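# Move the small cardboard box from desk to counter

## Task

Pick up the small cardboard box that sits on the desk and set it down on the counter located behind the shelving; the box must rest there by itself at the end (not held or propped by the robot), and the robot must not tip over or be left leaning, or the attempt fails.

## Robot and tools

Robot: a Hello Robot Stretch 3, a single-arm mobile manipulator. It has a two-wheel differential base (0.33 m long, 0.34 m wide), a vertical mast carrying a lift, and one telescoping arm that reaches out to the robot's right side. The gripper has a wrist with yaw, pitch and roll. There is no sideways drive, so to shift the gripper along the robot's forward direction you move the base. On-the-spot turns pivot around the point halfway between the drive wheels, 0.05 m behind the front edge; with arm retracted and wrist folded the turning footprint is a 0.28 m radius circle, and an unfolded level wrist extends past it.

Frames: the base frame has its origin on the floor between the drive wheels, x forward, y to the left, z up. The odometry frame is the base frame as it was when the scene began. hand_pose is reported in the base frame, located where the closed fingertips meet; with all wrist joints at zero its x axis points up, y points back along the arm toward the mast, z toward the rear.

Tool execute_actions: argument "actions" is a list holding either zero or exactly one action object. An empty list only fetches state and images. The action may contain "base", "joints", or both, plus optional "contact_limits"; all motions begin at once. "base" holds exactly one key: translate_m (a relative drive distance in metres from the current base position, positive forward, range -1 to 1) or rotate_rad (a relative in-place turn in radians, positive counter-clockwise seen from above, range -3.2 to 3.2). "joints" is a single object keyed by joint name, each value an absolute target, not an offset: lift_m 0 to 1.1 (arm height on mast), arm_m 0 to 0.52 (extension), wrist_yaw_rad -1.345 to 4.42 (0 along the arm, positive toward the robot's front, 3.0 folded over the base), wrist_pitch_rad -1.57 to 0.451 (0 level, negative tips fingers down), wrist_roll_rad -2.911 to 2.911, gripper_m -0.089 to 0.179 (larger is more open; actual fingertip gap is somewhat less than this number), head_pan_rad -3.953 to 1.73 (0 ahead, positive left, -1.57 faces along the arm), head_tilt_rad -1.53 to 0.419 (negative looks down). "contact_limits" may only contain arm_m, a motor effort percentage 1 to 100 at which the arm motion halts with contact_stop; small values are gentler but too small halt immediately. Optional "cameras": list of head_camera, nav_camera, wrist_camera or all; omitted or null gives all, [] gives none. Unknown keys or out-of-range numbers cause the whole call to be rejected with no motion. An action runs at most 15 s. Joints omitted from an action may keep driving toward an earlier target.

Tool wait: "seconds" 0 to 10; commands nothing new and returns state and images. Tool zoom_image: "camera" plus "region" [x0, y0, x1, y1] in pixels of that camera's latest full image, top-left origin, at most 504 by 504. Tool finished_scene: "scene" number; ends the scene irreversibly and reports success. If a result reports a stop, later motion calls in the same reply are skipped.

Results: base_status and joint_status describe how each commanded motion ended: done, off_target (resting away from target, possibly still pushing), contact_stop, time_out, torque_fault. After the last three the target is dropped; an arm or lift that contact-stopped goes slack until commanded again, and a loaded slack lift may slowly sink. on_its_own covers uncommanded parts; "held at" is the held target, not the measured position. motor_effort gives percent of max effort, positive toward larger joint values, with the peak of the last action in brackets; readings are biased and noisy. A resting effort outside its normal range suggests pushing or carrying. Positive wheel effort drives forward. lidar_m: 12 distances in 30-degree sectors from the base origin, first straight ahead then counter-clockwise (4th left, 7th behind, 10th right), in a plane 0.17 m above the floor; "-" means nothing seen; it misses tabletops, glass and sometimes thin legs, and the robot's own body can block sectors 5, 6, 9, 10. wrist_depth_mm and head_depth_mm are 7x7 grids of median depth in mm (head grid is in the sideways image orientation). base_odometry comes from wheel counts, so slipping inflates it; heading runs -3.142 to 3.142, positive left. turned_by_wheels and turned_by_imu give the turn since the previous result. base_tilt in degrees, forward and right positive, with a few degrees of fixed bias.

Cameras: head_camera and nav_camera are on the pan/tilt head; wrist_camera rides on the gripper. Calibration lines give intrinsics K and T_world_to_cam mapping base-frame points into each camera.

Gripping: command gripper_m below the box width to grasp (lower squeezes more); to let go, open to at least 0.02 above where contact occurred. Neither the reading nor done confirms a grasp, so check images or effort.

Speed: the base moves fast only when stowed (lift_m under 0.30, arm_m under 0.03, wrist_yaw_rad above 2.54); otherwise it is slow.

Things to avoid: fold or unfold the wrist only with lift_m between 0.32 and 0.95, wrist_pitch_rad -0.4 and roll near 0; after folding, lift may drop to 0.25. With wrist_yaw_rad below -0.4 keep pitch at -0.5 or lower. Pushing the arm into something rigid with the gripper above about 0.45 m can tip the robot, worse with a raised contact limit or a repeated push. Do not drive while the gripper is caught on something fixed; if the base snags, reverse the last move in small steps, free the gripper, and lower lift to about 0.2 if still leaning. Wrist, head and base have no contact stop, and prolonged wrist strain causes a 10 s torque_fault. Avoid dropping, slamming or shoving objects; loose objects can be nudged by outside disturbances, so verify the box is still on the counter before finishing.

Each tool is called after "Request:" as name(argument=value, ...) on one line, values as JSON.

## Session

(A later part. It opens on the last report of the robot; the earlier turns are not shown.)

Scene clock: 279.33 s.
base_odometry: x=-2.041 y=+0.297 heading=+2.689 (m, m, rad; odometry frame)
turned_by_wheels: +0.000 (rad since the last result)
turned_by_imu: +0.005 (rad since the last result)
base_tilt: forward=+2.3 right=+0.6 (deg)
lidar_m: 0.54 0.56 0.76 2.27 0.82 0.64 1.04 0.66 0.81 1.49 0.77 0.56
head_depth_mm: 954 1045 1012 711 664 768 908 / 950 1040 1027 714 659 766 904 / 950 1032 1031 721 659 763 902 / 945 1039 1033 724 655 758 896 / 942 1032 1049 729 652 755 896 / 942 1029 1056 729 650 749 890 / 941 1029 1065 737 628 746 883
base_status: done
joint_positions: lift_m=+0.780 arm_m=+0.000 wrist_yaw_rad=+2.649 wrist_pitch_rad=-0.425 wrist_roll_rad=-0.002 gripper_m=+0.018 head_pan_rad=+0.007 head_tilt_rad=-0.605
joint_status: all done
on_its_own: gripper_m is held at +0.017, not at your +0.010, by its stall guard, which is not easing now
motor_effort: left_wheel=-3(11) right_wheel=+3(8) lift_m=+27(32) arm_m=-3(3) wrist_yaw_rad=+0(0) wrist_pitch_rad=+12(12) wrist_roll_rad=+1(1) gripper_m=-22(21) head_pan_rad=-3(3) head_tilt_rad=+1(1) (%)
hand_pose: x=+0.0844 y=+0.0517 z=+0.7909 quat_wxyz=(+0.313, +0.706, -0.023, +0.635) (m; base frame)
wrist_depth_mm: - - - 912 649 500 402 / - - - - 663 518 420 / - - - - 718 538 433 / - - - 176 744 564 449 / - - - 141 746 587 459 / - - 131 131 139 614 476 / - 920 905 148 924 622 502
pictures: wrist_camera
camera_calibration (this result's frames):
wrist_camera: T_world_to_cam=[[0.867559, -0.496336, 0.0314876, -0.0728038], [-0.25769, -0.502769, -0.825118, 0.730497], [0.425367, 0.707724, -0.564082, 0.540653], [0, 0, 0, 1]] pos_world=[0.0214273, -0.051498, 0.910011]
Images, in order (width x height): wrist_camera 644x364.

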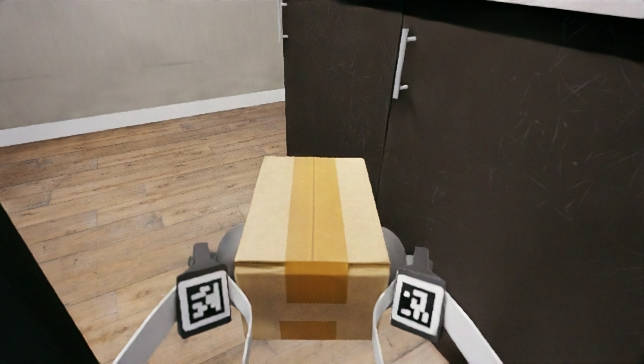

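Request:
execute_actions(actions=[{"base": {"rotate_rad": 1.45}, "joints": {"lift_m": 0.975, "wrist_yaw_rad": 0.08, "head_pan_rad": -1.5, "head_tilt_rad": -0.6}}])

Scene clock: 285.90 s.
base_odometry: x=-2.041 y=+0.297 heading=-2.145 (m, m, rad; odometry frame)
turned_by_wheels: +1.450 (rad since the last result)
turned_by_imu: +1.466 (rad since the last result)
base_tilt: forward=+2.1 right=+0.4 (deg)
lidar_m: 2.26 0.96 0.64 0.71 0.67 0.72 1.49 1.51 0.59 0.54 0.54 0.68
head_depth_mm: 976 1071 1013 710 637 - - / 970 1068 1025 717 - - - / 963 1051 1038 720 - - - / 956 1044 1039 725 615 764 905 / 944 1033 1046 729 657 756 893 / 939 1026 1060 732 649 748 881 / 930 1015 1069 736 626 737 864
base_status: done
joint_positions: lift_m=+0.975 arm_m=+0.000 wrist_yaw_rad=+0.082 wrist_pitch_rad=-0.425 wrist_roll_rad=-0.002 gripper_m=+0.018 head_pan_rad=-1.493 head_tilt_rad=-0.605
joint_status: all done
on_its_own: gripper_m is held at +0.017, not at your +0.010, by its stall guard, which is not easing now
motor_effort: left_wheel=-3(9) right_wheel=+2(6) lift_m=+27(27) arm_m=-3(3) wrist_yaw_rad=-2(4) wrist_pitch_rad=+12(12) wrist_roll_rad=+1(1) gripper_m=-22(22) head_pan_rad=-3(30) head_tilt_rad=+2(2) (%)
hand_pose: x=-0.0033 y=-0.3680 z=+0.9859 quat_wxyz=(+0.697, +0.178, -0.684, -0.121) (m; base frame)
wrist_depth_mm: 754 765 780 803 819 820 841 / 619 639 649 675 689 707 895 / 441 452 458 468 482 488 496 / 344 351 351 176 363 370 374 / 334 371 336 141 363 410 422 / 400 411 130 131 139 468 484 / 455 469 486 150 538 535 563
pictures: head_camera (sideways: a quarter turn clockwise sets it upright), nav_camera (sideways: a quarter turn counterclockwise sets it upright), wrist_camera
camera_calibration (this result's frames):
head_camera: T_world_to_cam=[[-0.0457197, 0.55046, -0.833609, 1.0993], [0.996504, 0.0835424, 0.000512095, -0.00853012], [0.0699236, -0.830671, -0.552355, 0.677833], [0, 0, 0, 1]] pos_world=[0.0113633, -0.0413502, 1.29079]
nav_camera: T_world_to_cam=[[0.0422505, -0.534663, 0.844008, -1.05709], [-0.9961, -0.088032, -0.00590248, 0.0620078], [0.0774556, -0.840467, -0.536298, 0.654429], [0, 0, 0, 1]] pos_world=[0.0557392, -0.00970022, 1.24352]
wrist_camera: T_world_to_cam=[[-0.998028, -0.0543106, 0.0314875, -0.0546509], [-0.0566245, 0.562209, -0.825055, 1.05028], [0.0271066, -0.82521, -0.564175, 0.419635], [0, 0, 0, 1]] pos_world=[-0.00644629, -0.247159, 1.10501]
Images, in order (width x height): head_camera 896x504, nav_camera 672x504, wrist_camera 644x364.

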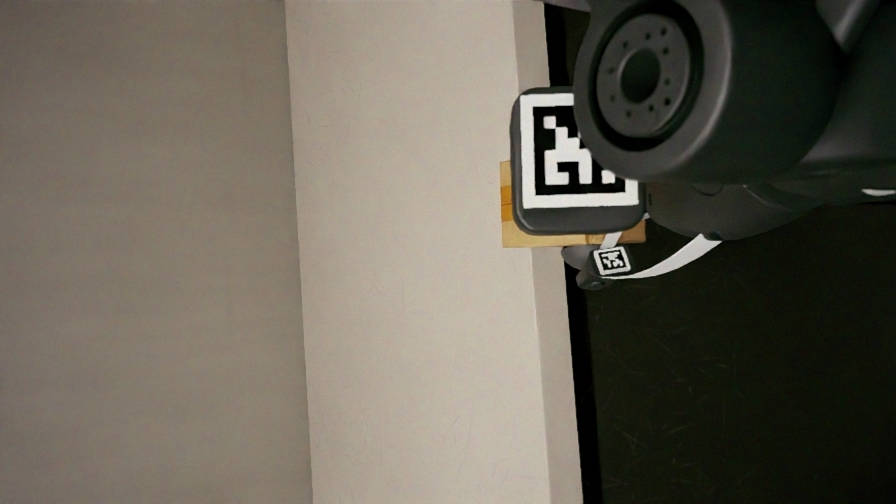

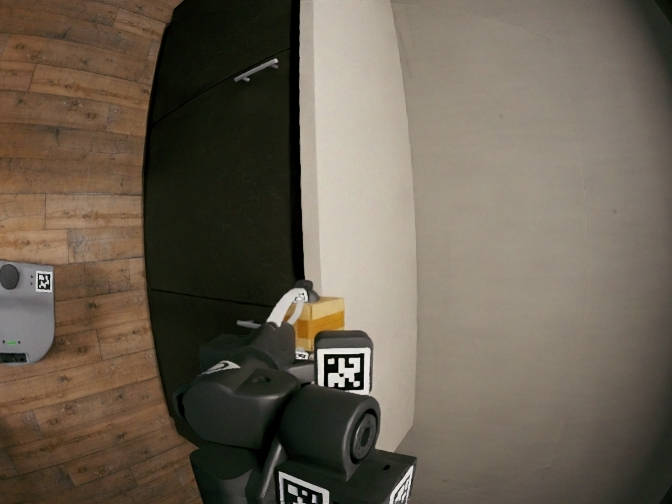

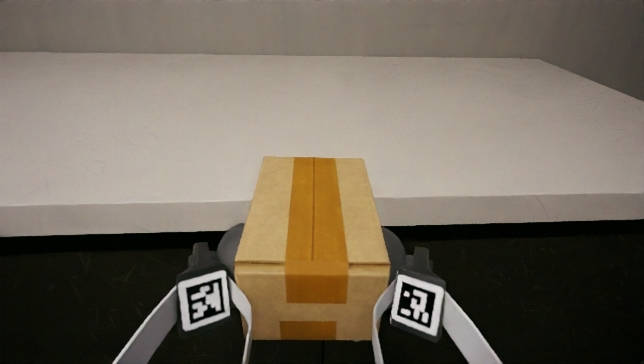

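Request:
execute_actions(actions=[{"joints": {"lift_m": 0.948, "arm_m": 0.3}}], cameras=["wrist_camera", "nav_camera"])

Scene clock: 292.80 s.
base_odometry: x=-2.041 y=+0.297 heading=-2.145 (m, m, rad; odometry frame)
turned_by_wheels: +0.000 (rad since the last result)
turned_by_imu: +0.001 (rad since the last result)
base_tilt: forward=+2.4 right=+0.6 (deg)
lidar_m: 2.27 0.96 0.64 0.71 0.67 0.72 1.49 1.50 0.59 0.54 0.54 0.68
head_depth_mm: 976 1074 - 683 690 799 957 / 969 1061 - 660 681 791 940 / 959 1056 - 661 669 779 926 / 955 1042 1037 696 665 769 906 / 945 1037 1046 729 656 758 890 / 940 1026 1056 732 649 744 874 / 933 1019 1062 735 624 737 866
base_status: not commanded
joint_positions: lift_m=+0.948 arm_m=+0.300 wrist_yaw_rad=+0.080 wrist_pitch_rad=-0.425 wrist_roll_rad=-0.002 gripper_m=+0.018 head_pan_rad=-1.493 head_tilt_rad=-0.605
joint_status: all done
on_its_own: gripper_m is held at +0.017, not at your +0.010, by its stall guard, which is not easing now
motor_effort: left_wheel=-3(3) right_wheel=+3(3) lift_m=+20(20) arm_m=+4(0) wrist_yaw_rad=-1(2) wrist_pitch_rad=+12(12) wrist_roll_rad=+1(1) gripper_m=-22(22) head_pan_rad=-3(3) head_tilt_rad=+1(1) (%)
hand_pose: x=-0.0036 y=-0.6675 z=+0.9592 quat_wxyz=(+0.697, +0.177, -0.684, -0.122) (m; base frame)
wrist_depth_mm: 508 515 526 531 551 558 565 / 532 538 546 558 569 574 596 / 381 387 394 404 415 417 428 / 298 301 302 175 315 319 324 / 243 245 235 142 256 258 260 / 205 208 131 131 138 216 218 / 179 179 174 149 179 187 188
pictures: nav_camera (sideways: a quarter turn counterclockwise sets it upright), wrist_camera
camera_calibration (this result's frames):
nav_camera: T_world_to_cam=[[0.0421435, -0.534672, 0.844008, -1.05709], [-0.996118, -0.0878327, -0.00590248, 0.0620079], [0.0772874, -0.840483, -0.536298, 0.65443], [0, 0, 0, 1]] pos_world=[0.0557373, -0.00971016, 1.24352]
wrist_camera: T_world_to_cam=[[-0.998109, -0.0527905, 0.0314912, -0.0694061], [-0.0557747, 0.562406, -0.824978, 1.19669], [0.0258402, -0.825174, -0.564287, 0.157596], [0, 0, 0, 1]] pos_world=[-0.00660209, -0.546646, 1.07836]
Images, in order (width x height): nav_camera 672x504, wrist_camera 644x364.

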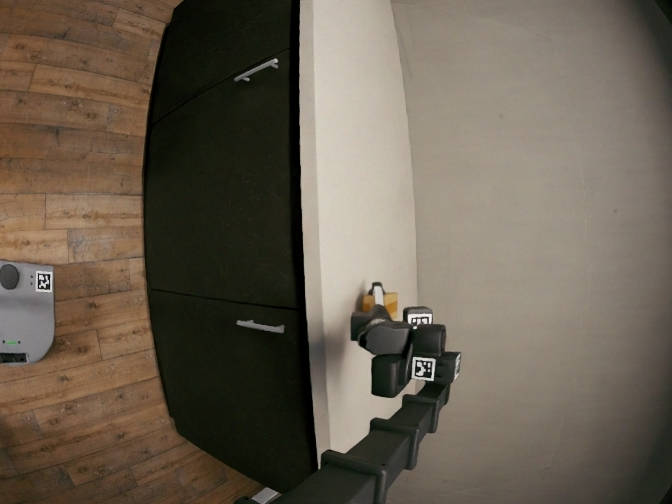

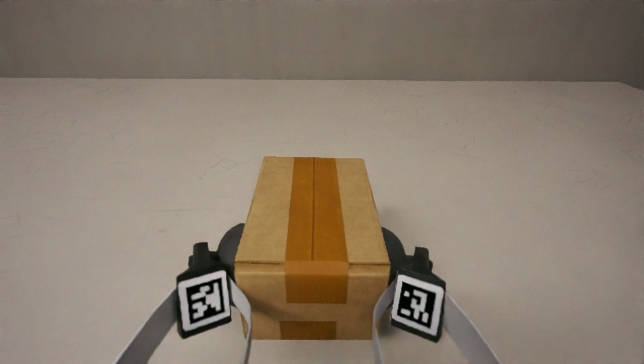

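Request:
execute_actions(actions=[{"joints": {"lift_m": 0.923}}], cameras=["wrist_camera"])

Scene clock: 295.77 s.
base_odometry: x=-2.041 y=+0.297 heading=-2.145 (m, m, rad; odometry frame)
turned_by_wheels: +0.000 (rad since the last result)
turned_by_imu: +0.001 (rad since the last result)
base_tilt: forward=+2.2 right=+0.6 (deg)
lidar_m: 2.27 0.96 0.64 0.70 0.66 0.72 1.49 1.50 0.59 0.54 0.54 0.68
head_depth_mm: 981 1075 1139 657 692 803 955 / 969 1067 - 648 681 789 936 / 962 1055 1111 - 673 779 924 / 953 1044 1042 693 665 768 903 / 946 1034 1048 729 656 757 894 / 937 1028 1057 733 649 747 875 / 930 1021 1063 738 625 738 865
base_status: not commanded
joint_positions: lift_m=+0.923 arm_m=+0.300 wrist_yaw_rad=+0.080 wrist_pitch_rad=-0.425 wrist_roll_rad=-0.002 gripper_m=+0.018 head_pan_rad=-1.493 head_tilt_rad=-0.605
joint_status: all done
on_its_own: gripper_m is held at +0.017, not at your +0.010, by its stall guard, which is not easing now
motor_effort: left_wheel=-3(4) right_wheel=+3(2) lift_m=+20(19) arm_m=+4(4) wrist_yaw_rad=+0(1) wrist_pitch_rad=+12(12) wrist_roll_rad=+1(1) gripper_m=-22(22) head_pan_rad=-3(3) head_tilt_rad=+1(1) (%)
hand_pose: x=-0.0036 y=-0.6675 z=+0.9342 quat_wxyz=(+0.697, +0.177, -0.684, -0.122) (m; base frame)
wrist_depth_mm: 507 520 523 535 547 558 562 / 454 471 480 494 507 521 529 / 329 333 338 347 352 359 365 / 255 258 260 175 269 272 278 / 209 211 201 141 219 221 223 / 177 178 131 131 139 185 186 / 153 154 150 148 154 160 161
pictures: wrist_camera
camera_calibration (this result's frames):
wrist_camera: T_world_to_cam=[[-0.998109, -0.0527871, 0.0314934, -0.0686207], [-0.0557747, 0.562409, -0.824976, 1.17609], [0.0258359, -0.825173, -0.564289, 0.143509], [0, 0, 0, 1]] pos_world=[-0.00660241, -0.546647, 1.05339]
Images, in order (width x height): wrist_camera 644x364.

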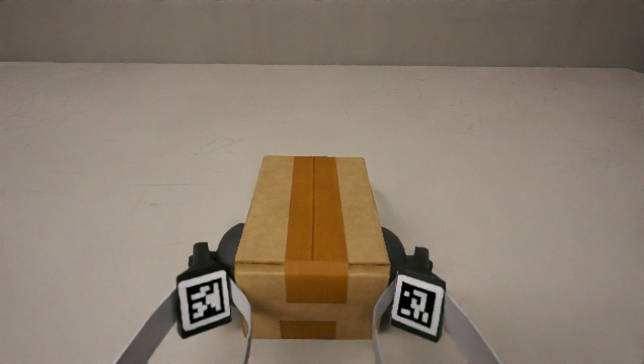

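Request:
execute_actions(actions=[{"joints": {"gripper_m": 0.115}}], cameras=["wrist_camera"])

Scene clock: 298.50 s.
base_odometry: x=-2.041 y=+0.297 heading=-2.145 (m, m, rad; odometry frame)
turned_by_wheels: +0.000 (rad since the last result)
turned_by_imu: +0.001 (rad since the last result)
base_tilt: forward=+2.2 right=+0.9 (deg)
lidar_m: 2.26 0.96 0.63 0.71 0.67 0.72 1.49 1.50 0.59 0.54 0.54 0.68
head_depth_mm: 975 1070 1144 656 693 800 956 / 967 1063 - 647 682 791 938 / 960 1050 1112 - 671 778 922 / 955 1039 1042 694 663 766 904 / 949 1031 1044 728 657 754 895 / 943 1027 1059 734 650 743 878 / 932 1011 1065 736 625 739 863
base_status: not commanded
joint_positions: lift_m=+0.923 arm_m=+0.300 wrist_yaw_rad=+0.080 wrist_pitch_rad=-0.424 wrist_roll_rad=-0.002 gripper_m=+0.115 head_pan_rad=-1.493 head_tilt_rad=-0.605
joint_status: all done
motor_effort: left_wheel=-3(4) right_wheel=+3(3) lift_m=+20(20) arm_m=+4(3) wrist_yaw_rad=-1(1) wrist_pitch_rad=+11(12) wrist_roll_rad=+1(1) gripper_m=+1(92) head_pan_rad=-4(4) head_tilt_rad=+1(1) (%)
hand_pose: x=-0.0036 y=-0.6677 z=+0.9346 quat_wxyz=(+0.697, +0.177, -0.684, -0.121) (m; base frame)
wrist_depth_mm: 508 517 520 529 540 553 563 / 460 468 484 496 508 525 540 / 329 336 341 347 354 358 367 / 256 259 260 176 270 274 277 / 209 214 199 143 219 221 225 / 177 184 155 136 177 186 188 / 157 150 153 151 155 155 161
pictures: wrist_camera
camera_calibration (this result's frames):
wrist_camera: T_world_to_cam=[[-0.998113, -0.0527377, 0.0314497, -0.0685525], [-0.0556713, 0.561153, -0.825838, 1.17645], [0.0259047, -0.82603, -0.56303, 0.141792], [0, 0, 0, 1]] pos_world=[-0.00660157, -0.54666, 1.05355]
Images, in order (width x height): wrist_camera 644x364.

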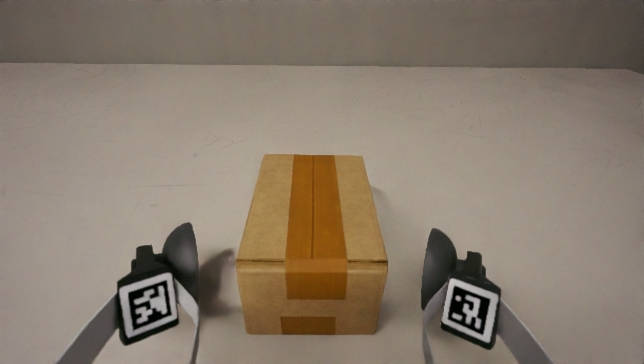

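Request:
execute_actions(actions=[{"joints": {"arm_m": 0.19, "lift_m": 0.95}}], cameras=["wrist_camera", "nav_camera"])

Scene clock: 301.87 s.
base_odometry: x=-2.041 y=+0.297 heading=-2.145 (m, m, rad; odometry frame)
turned_by_wheels: +0.000 (rad since the last result)
turned_by_imu: +0.001 (rad since the last result)
base_tilt: forward=+2.2 right=+0.5 (deg)
lidar_m: 2.27 0.95 0.64 0.70 0.66 0.72 1.49 1.50 0.59 0.54 0.54 0.68
head_depth_mm: 979 1072 1140 - 711 801 956 / 966 1067 1123 - 707 790 938 / 966 1062 1096 - 697 779 921 / 957 1047 1045 741 665 769 907 / 946 1035 1045 727 657 759 891 / 940 1030 1057 731 650 747 877 / 934 1018 1063 736 630 738 864
base_status: not commanded
joint_positions: lift_m=+0.950 arm_m=+0.190 wrist_yaw_rad=+0.080 wrist_pitch_rad=-0.422 wrist_roll_rad=-0.002 gripper_m=+0.115 head_pan_rad=-1.493 head_tilt_rad=-0.605
joint_status: all done
motor_effort: left_wheel=-3(3) right_wheel=+3(3) lift_m=+26(27) arm_m=-3(4) wrist_yaw_rad=+0(1) wrist_pitch_rad=+11(11) wrist_roll_rad=+1(1) gripper_m=+0(0) head_pan_rad=-3(3) head_tilt_rad=+1(1) (%)
hand_pose: x=-0.0036 y=-0.5584 z=+0.9615 quat_wxyz=(+0.698, +0.176, -0.684, -0.121) (m; base frame)
wrist_depth_mm: 598 607 617 635 637 658 669 / 546 563 579 595 611 628 698 / 389 394 400 385 423 424 439 / 302 308 311 243 320 326 330 / 247 256 253 252 262 262 264 / 209 216 213 215 218 221 222 / 187 178 185 186 187 183 190
pictures: nav_camera (sideways: a quarter turn counterclockwise sets it upright), wrist_camera
camera_calibration (this result's frames):
nav_camera: T_world_to_cam=[[0.0421436, -0.534672, 0.844008, -1.05709], [-0.996118, -0.0878329, -0.00590248, 0.0620079], [0.0772876, -0.840483, -0.536298, 0.65443], [0, 0, 0, 1]] pos_world=[0.0557373, -0.00971015, 1.24352]
wrist_camera: T_world_to_cam=[[-0.998116, -0.0526984, 0.0314143, -0.0635659], [-0.0555865, 0.560089, -0.826566, 1.13746], [0.0259639, -0.826755, -0.561963, 0.245802], [0, 0, 0, 1]] pos_world=[-0.00660059, -0.437211, 1.08032]
Images, in order (width x height): nav_camera 672x504, wrist_camera 644x364.

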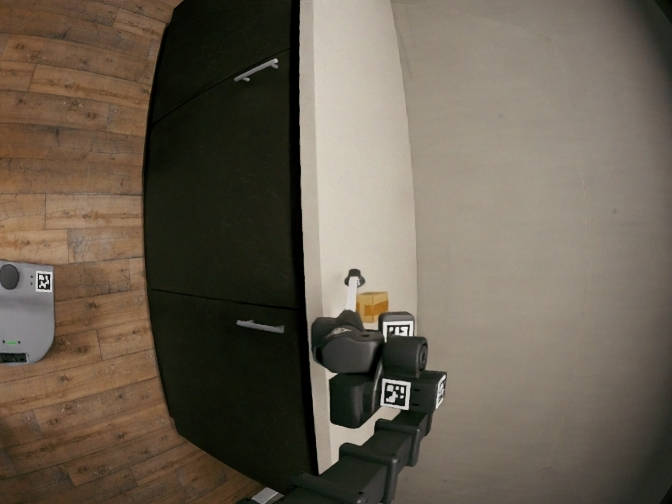

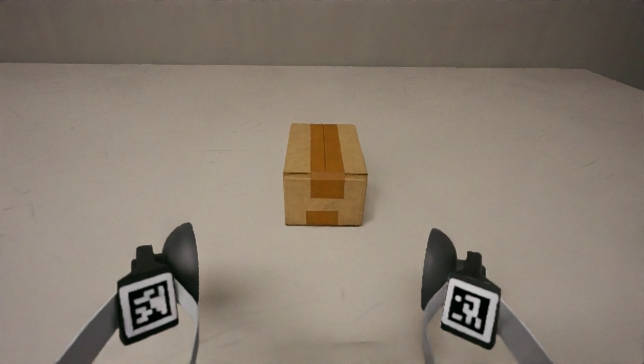

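The box sits on the counter, clear of the gripper.

Request:
finished_scene(scene=1)

The scene is finished: the task was done.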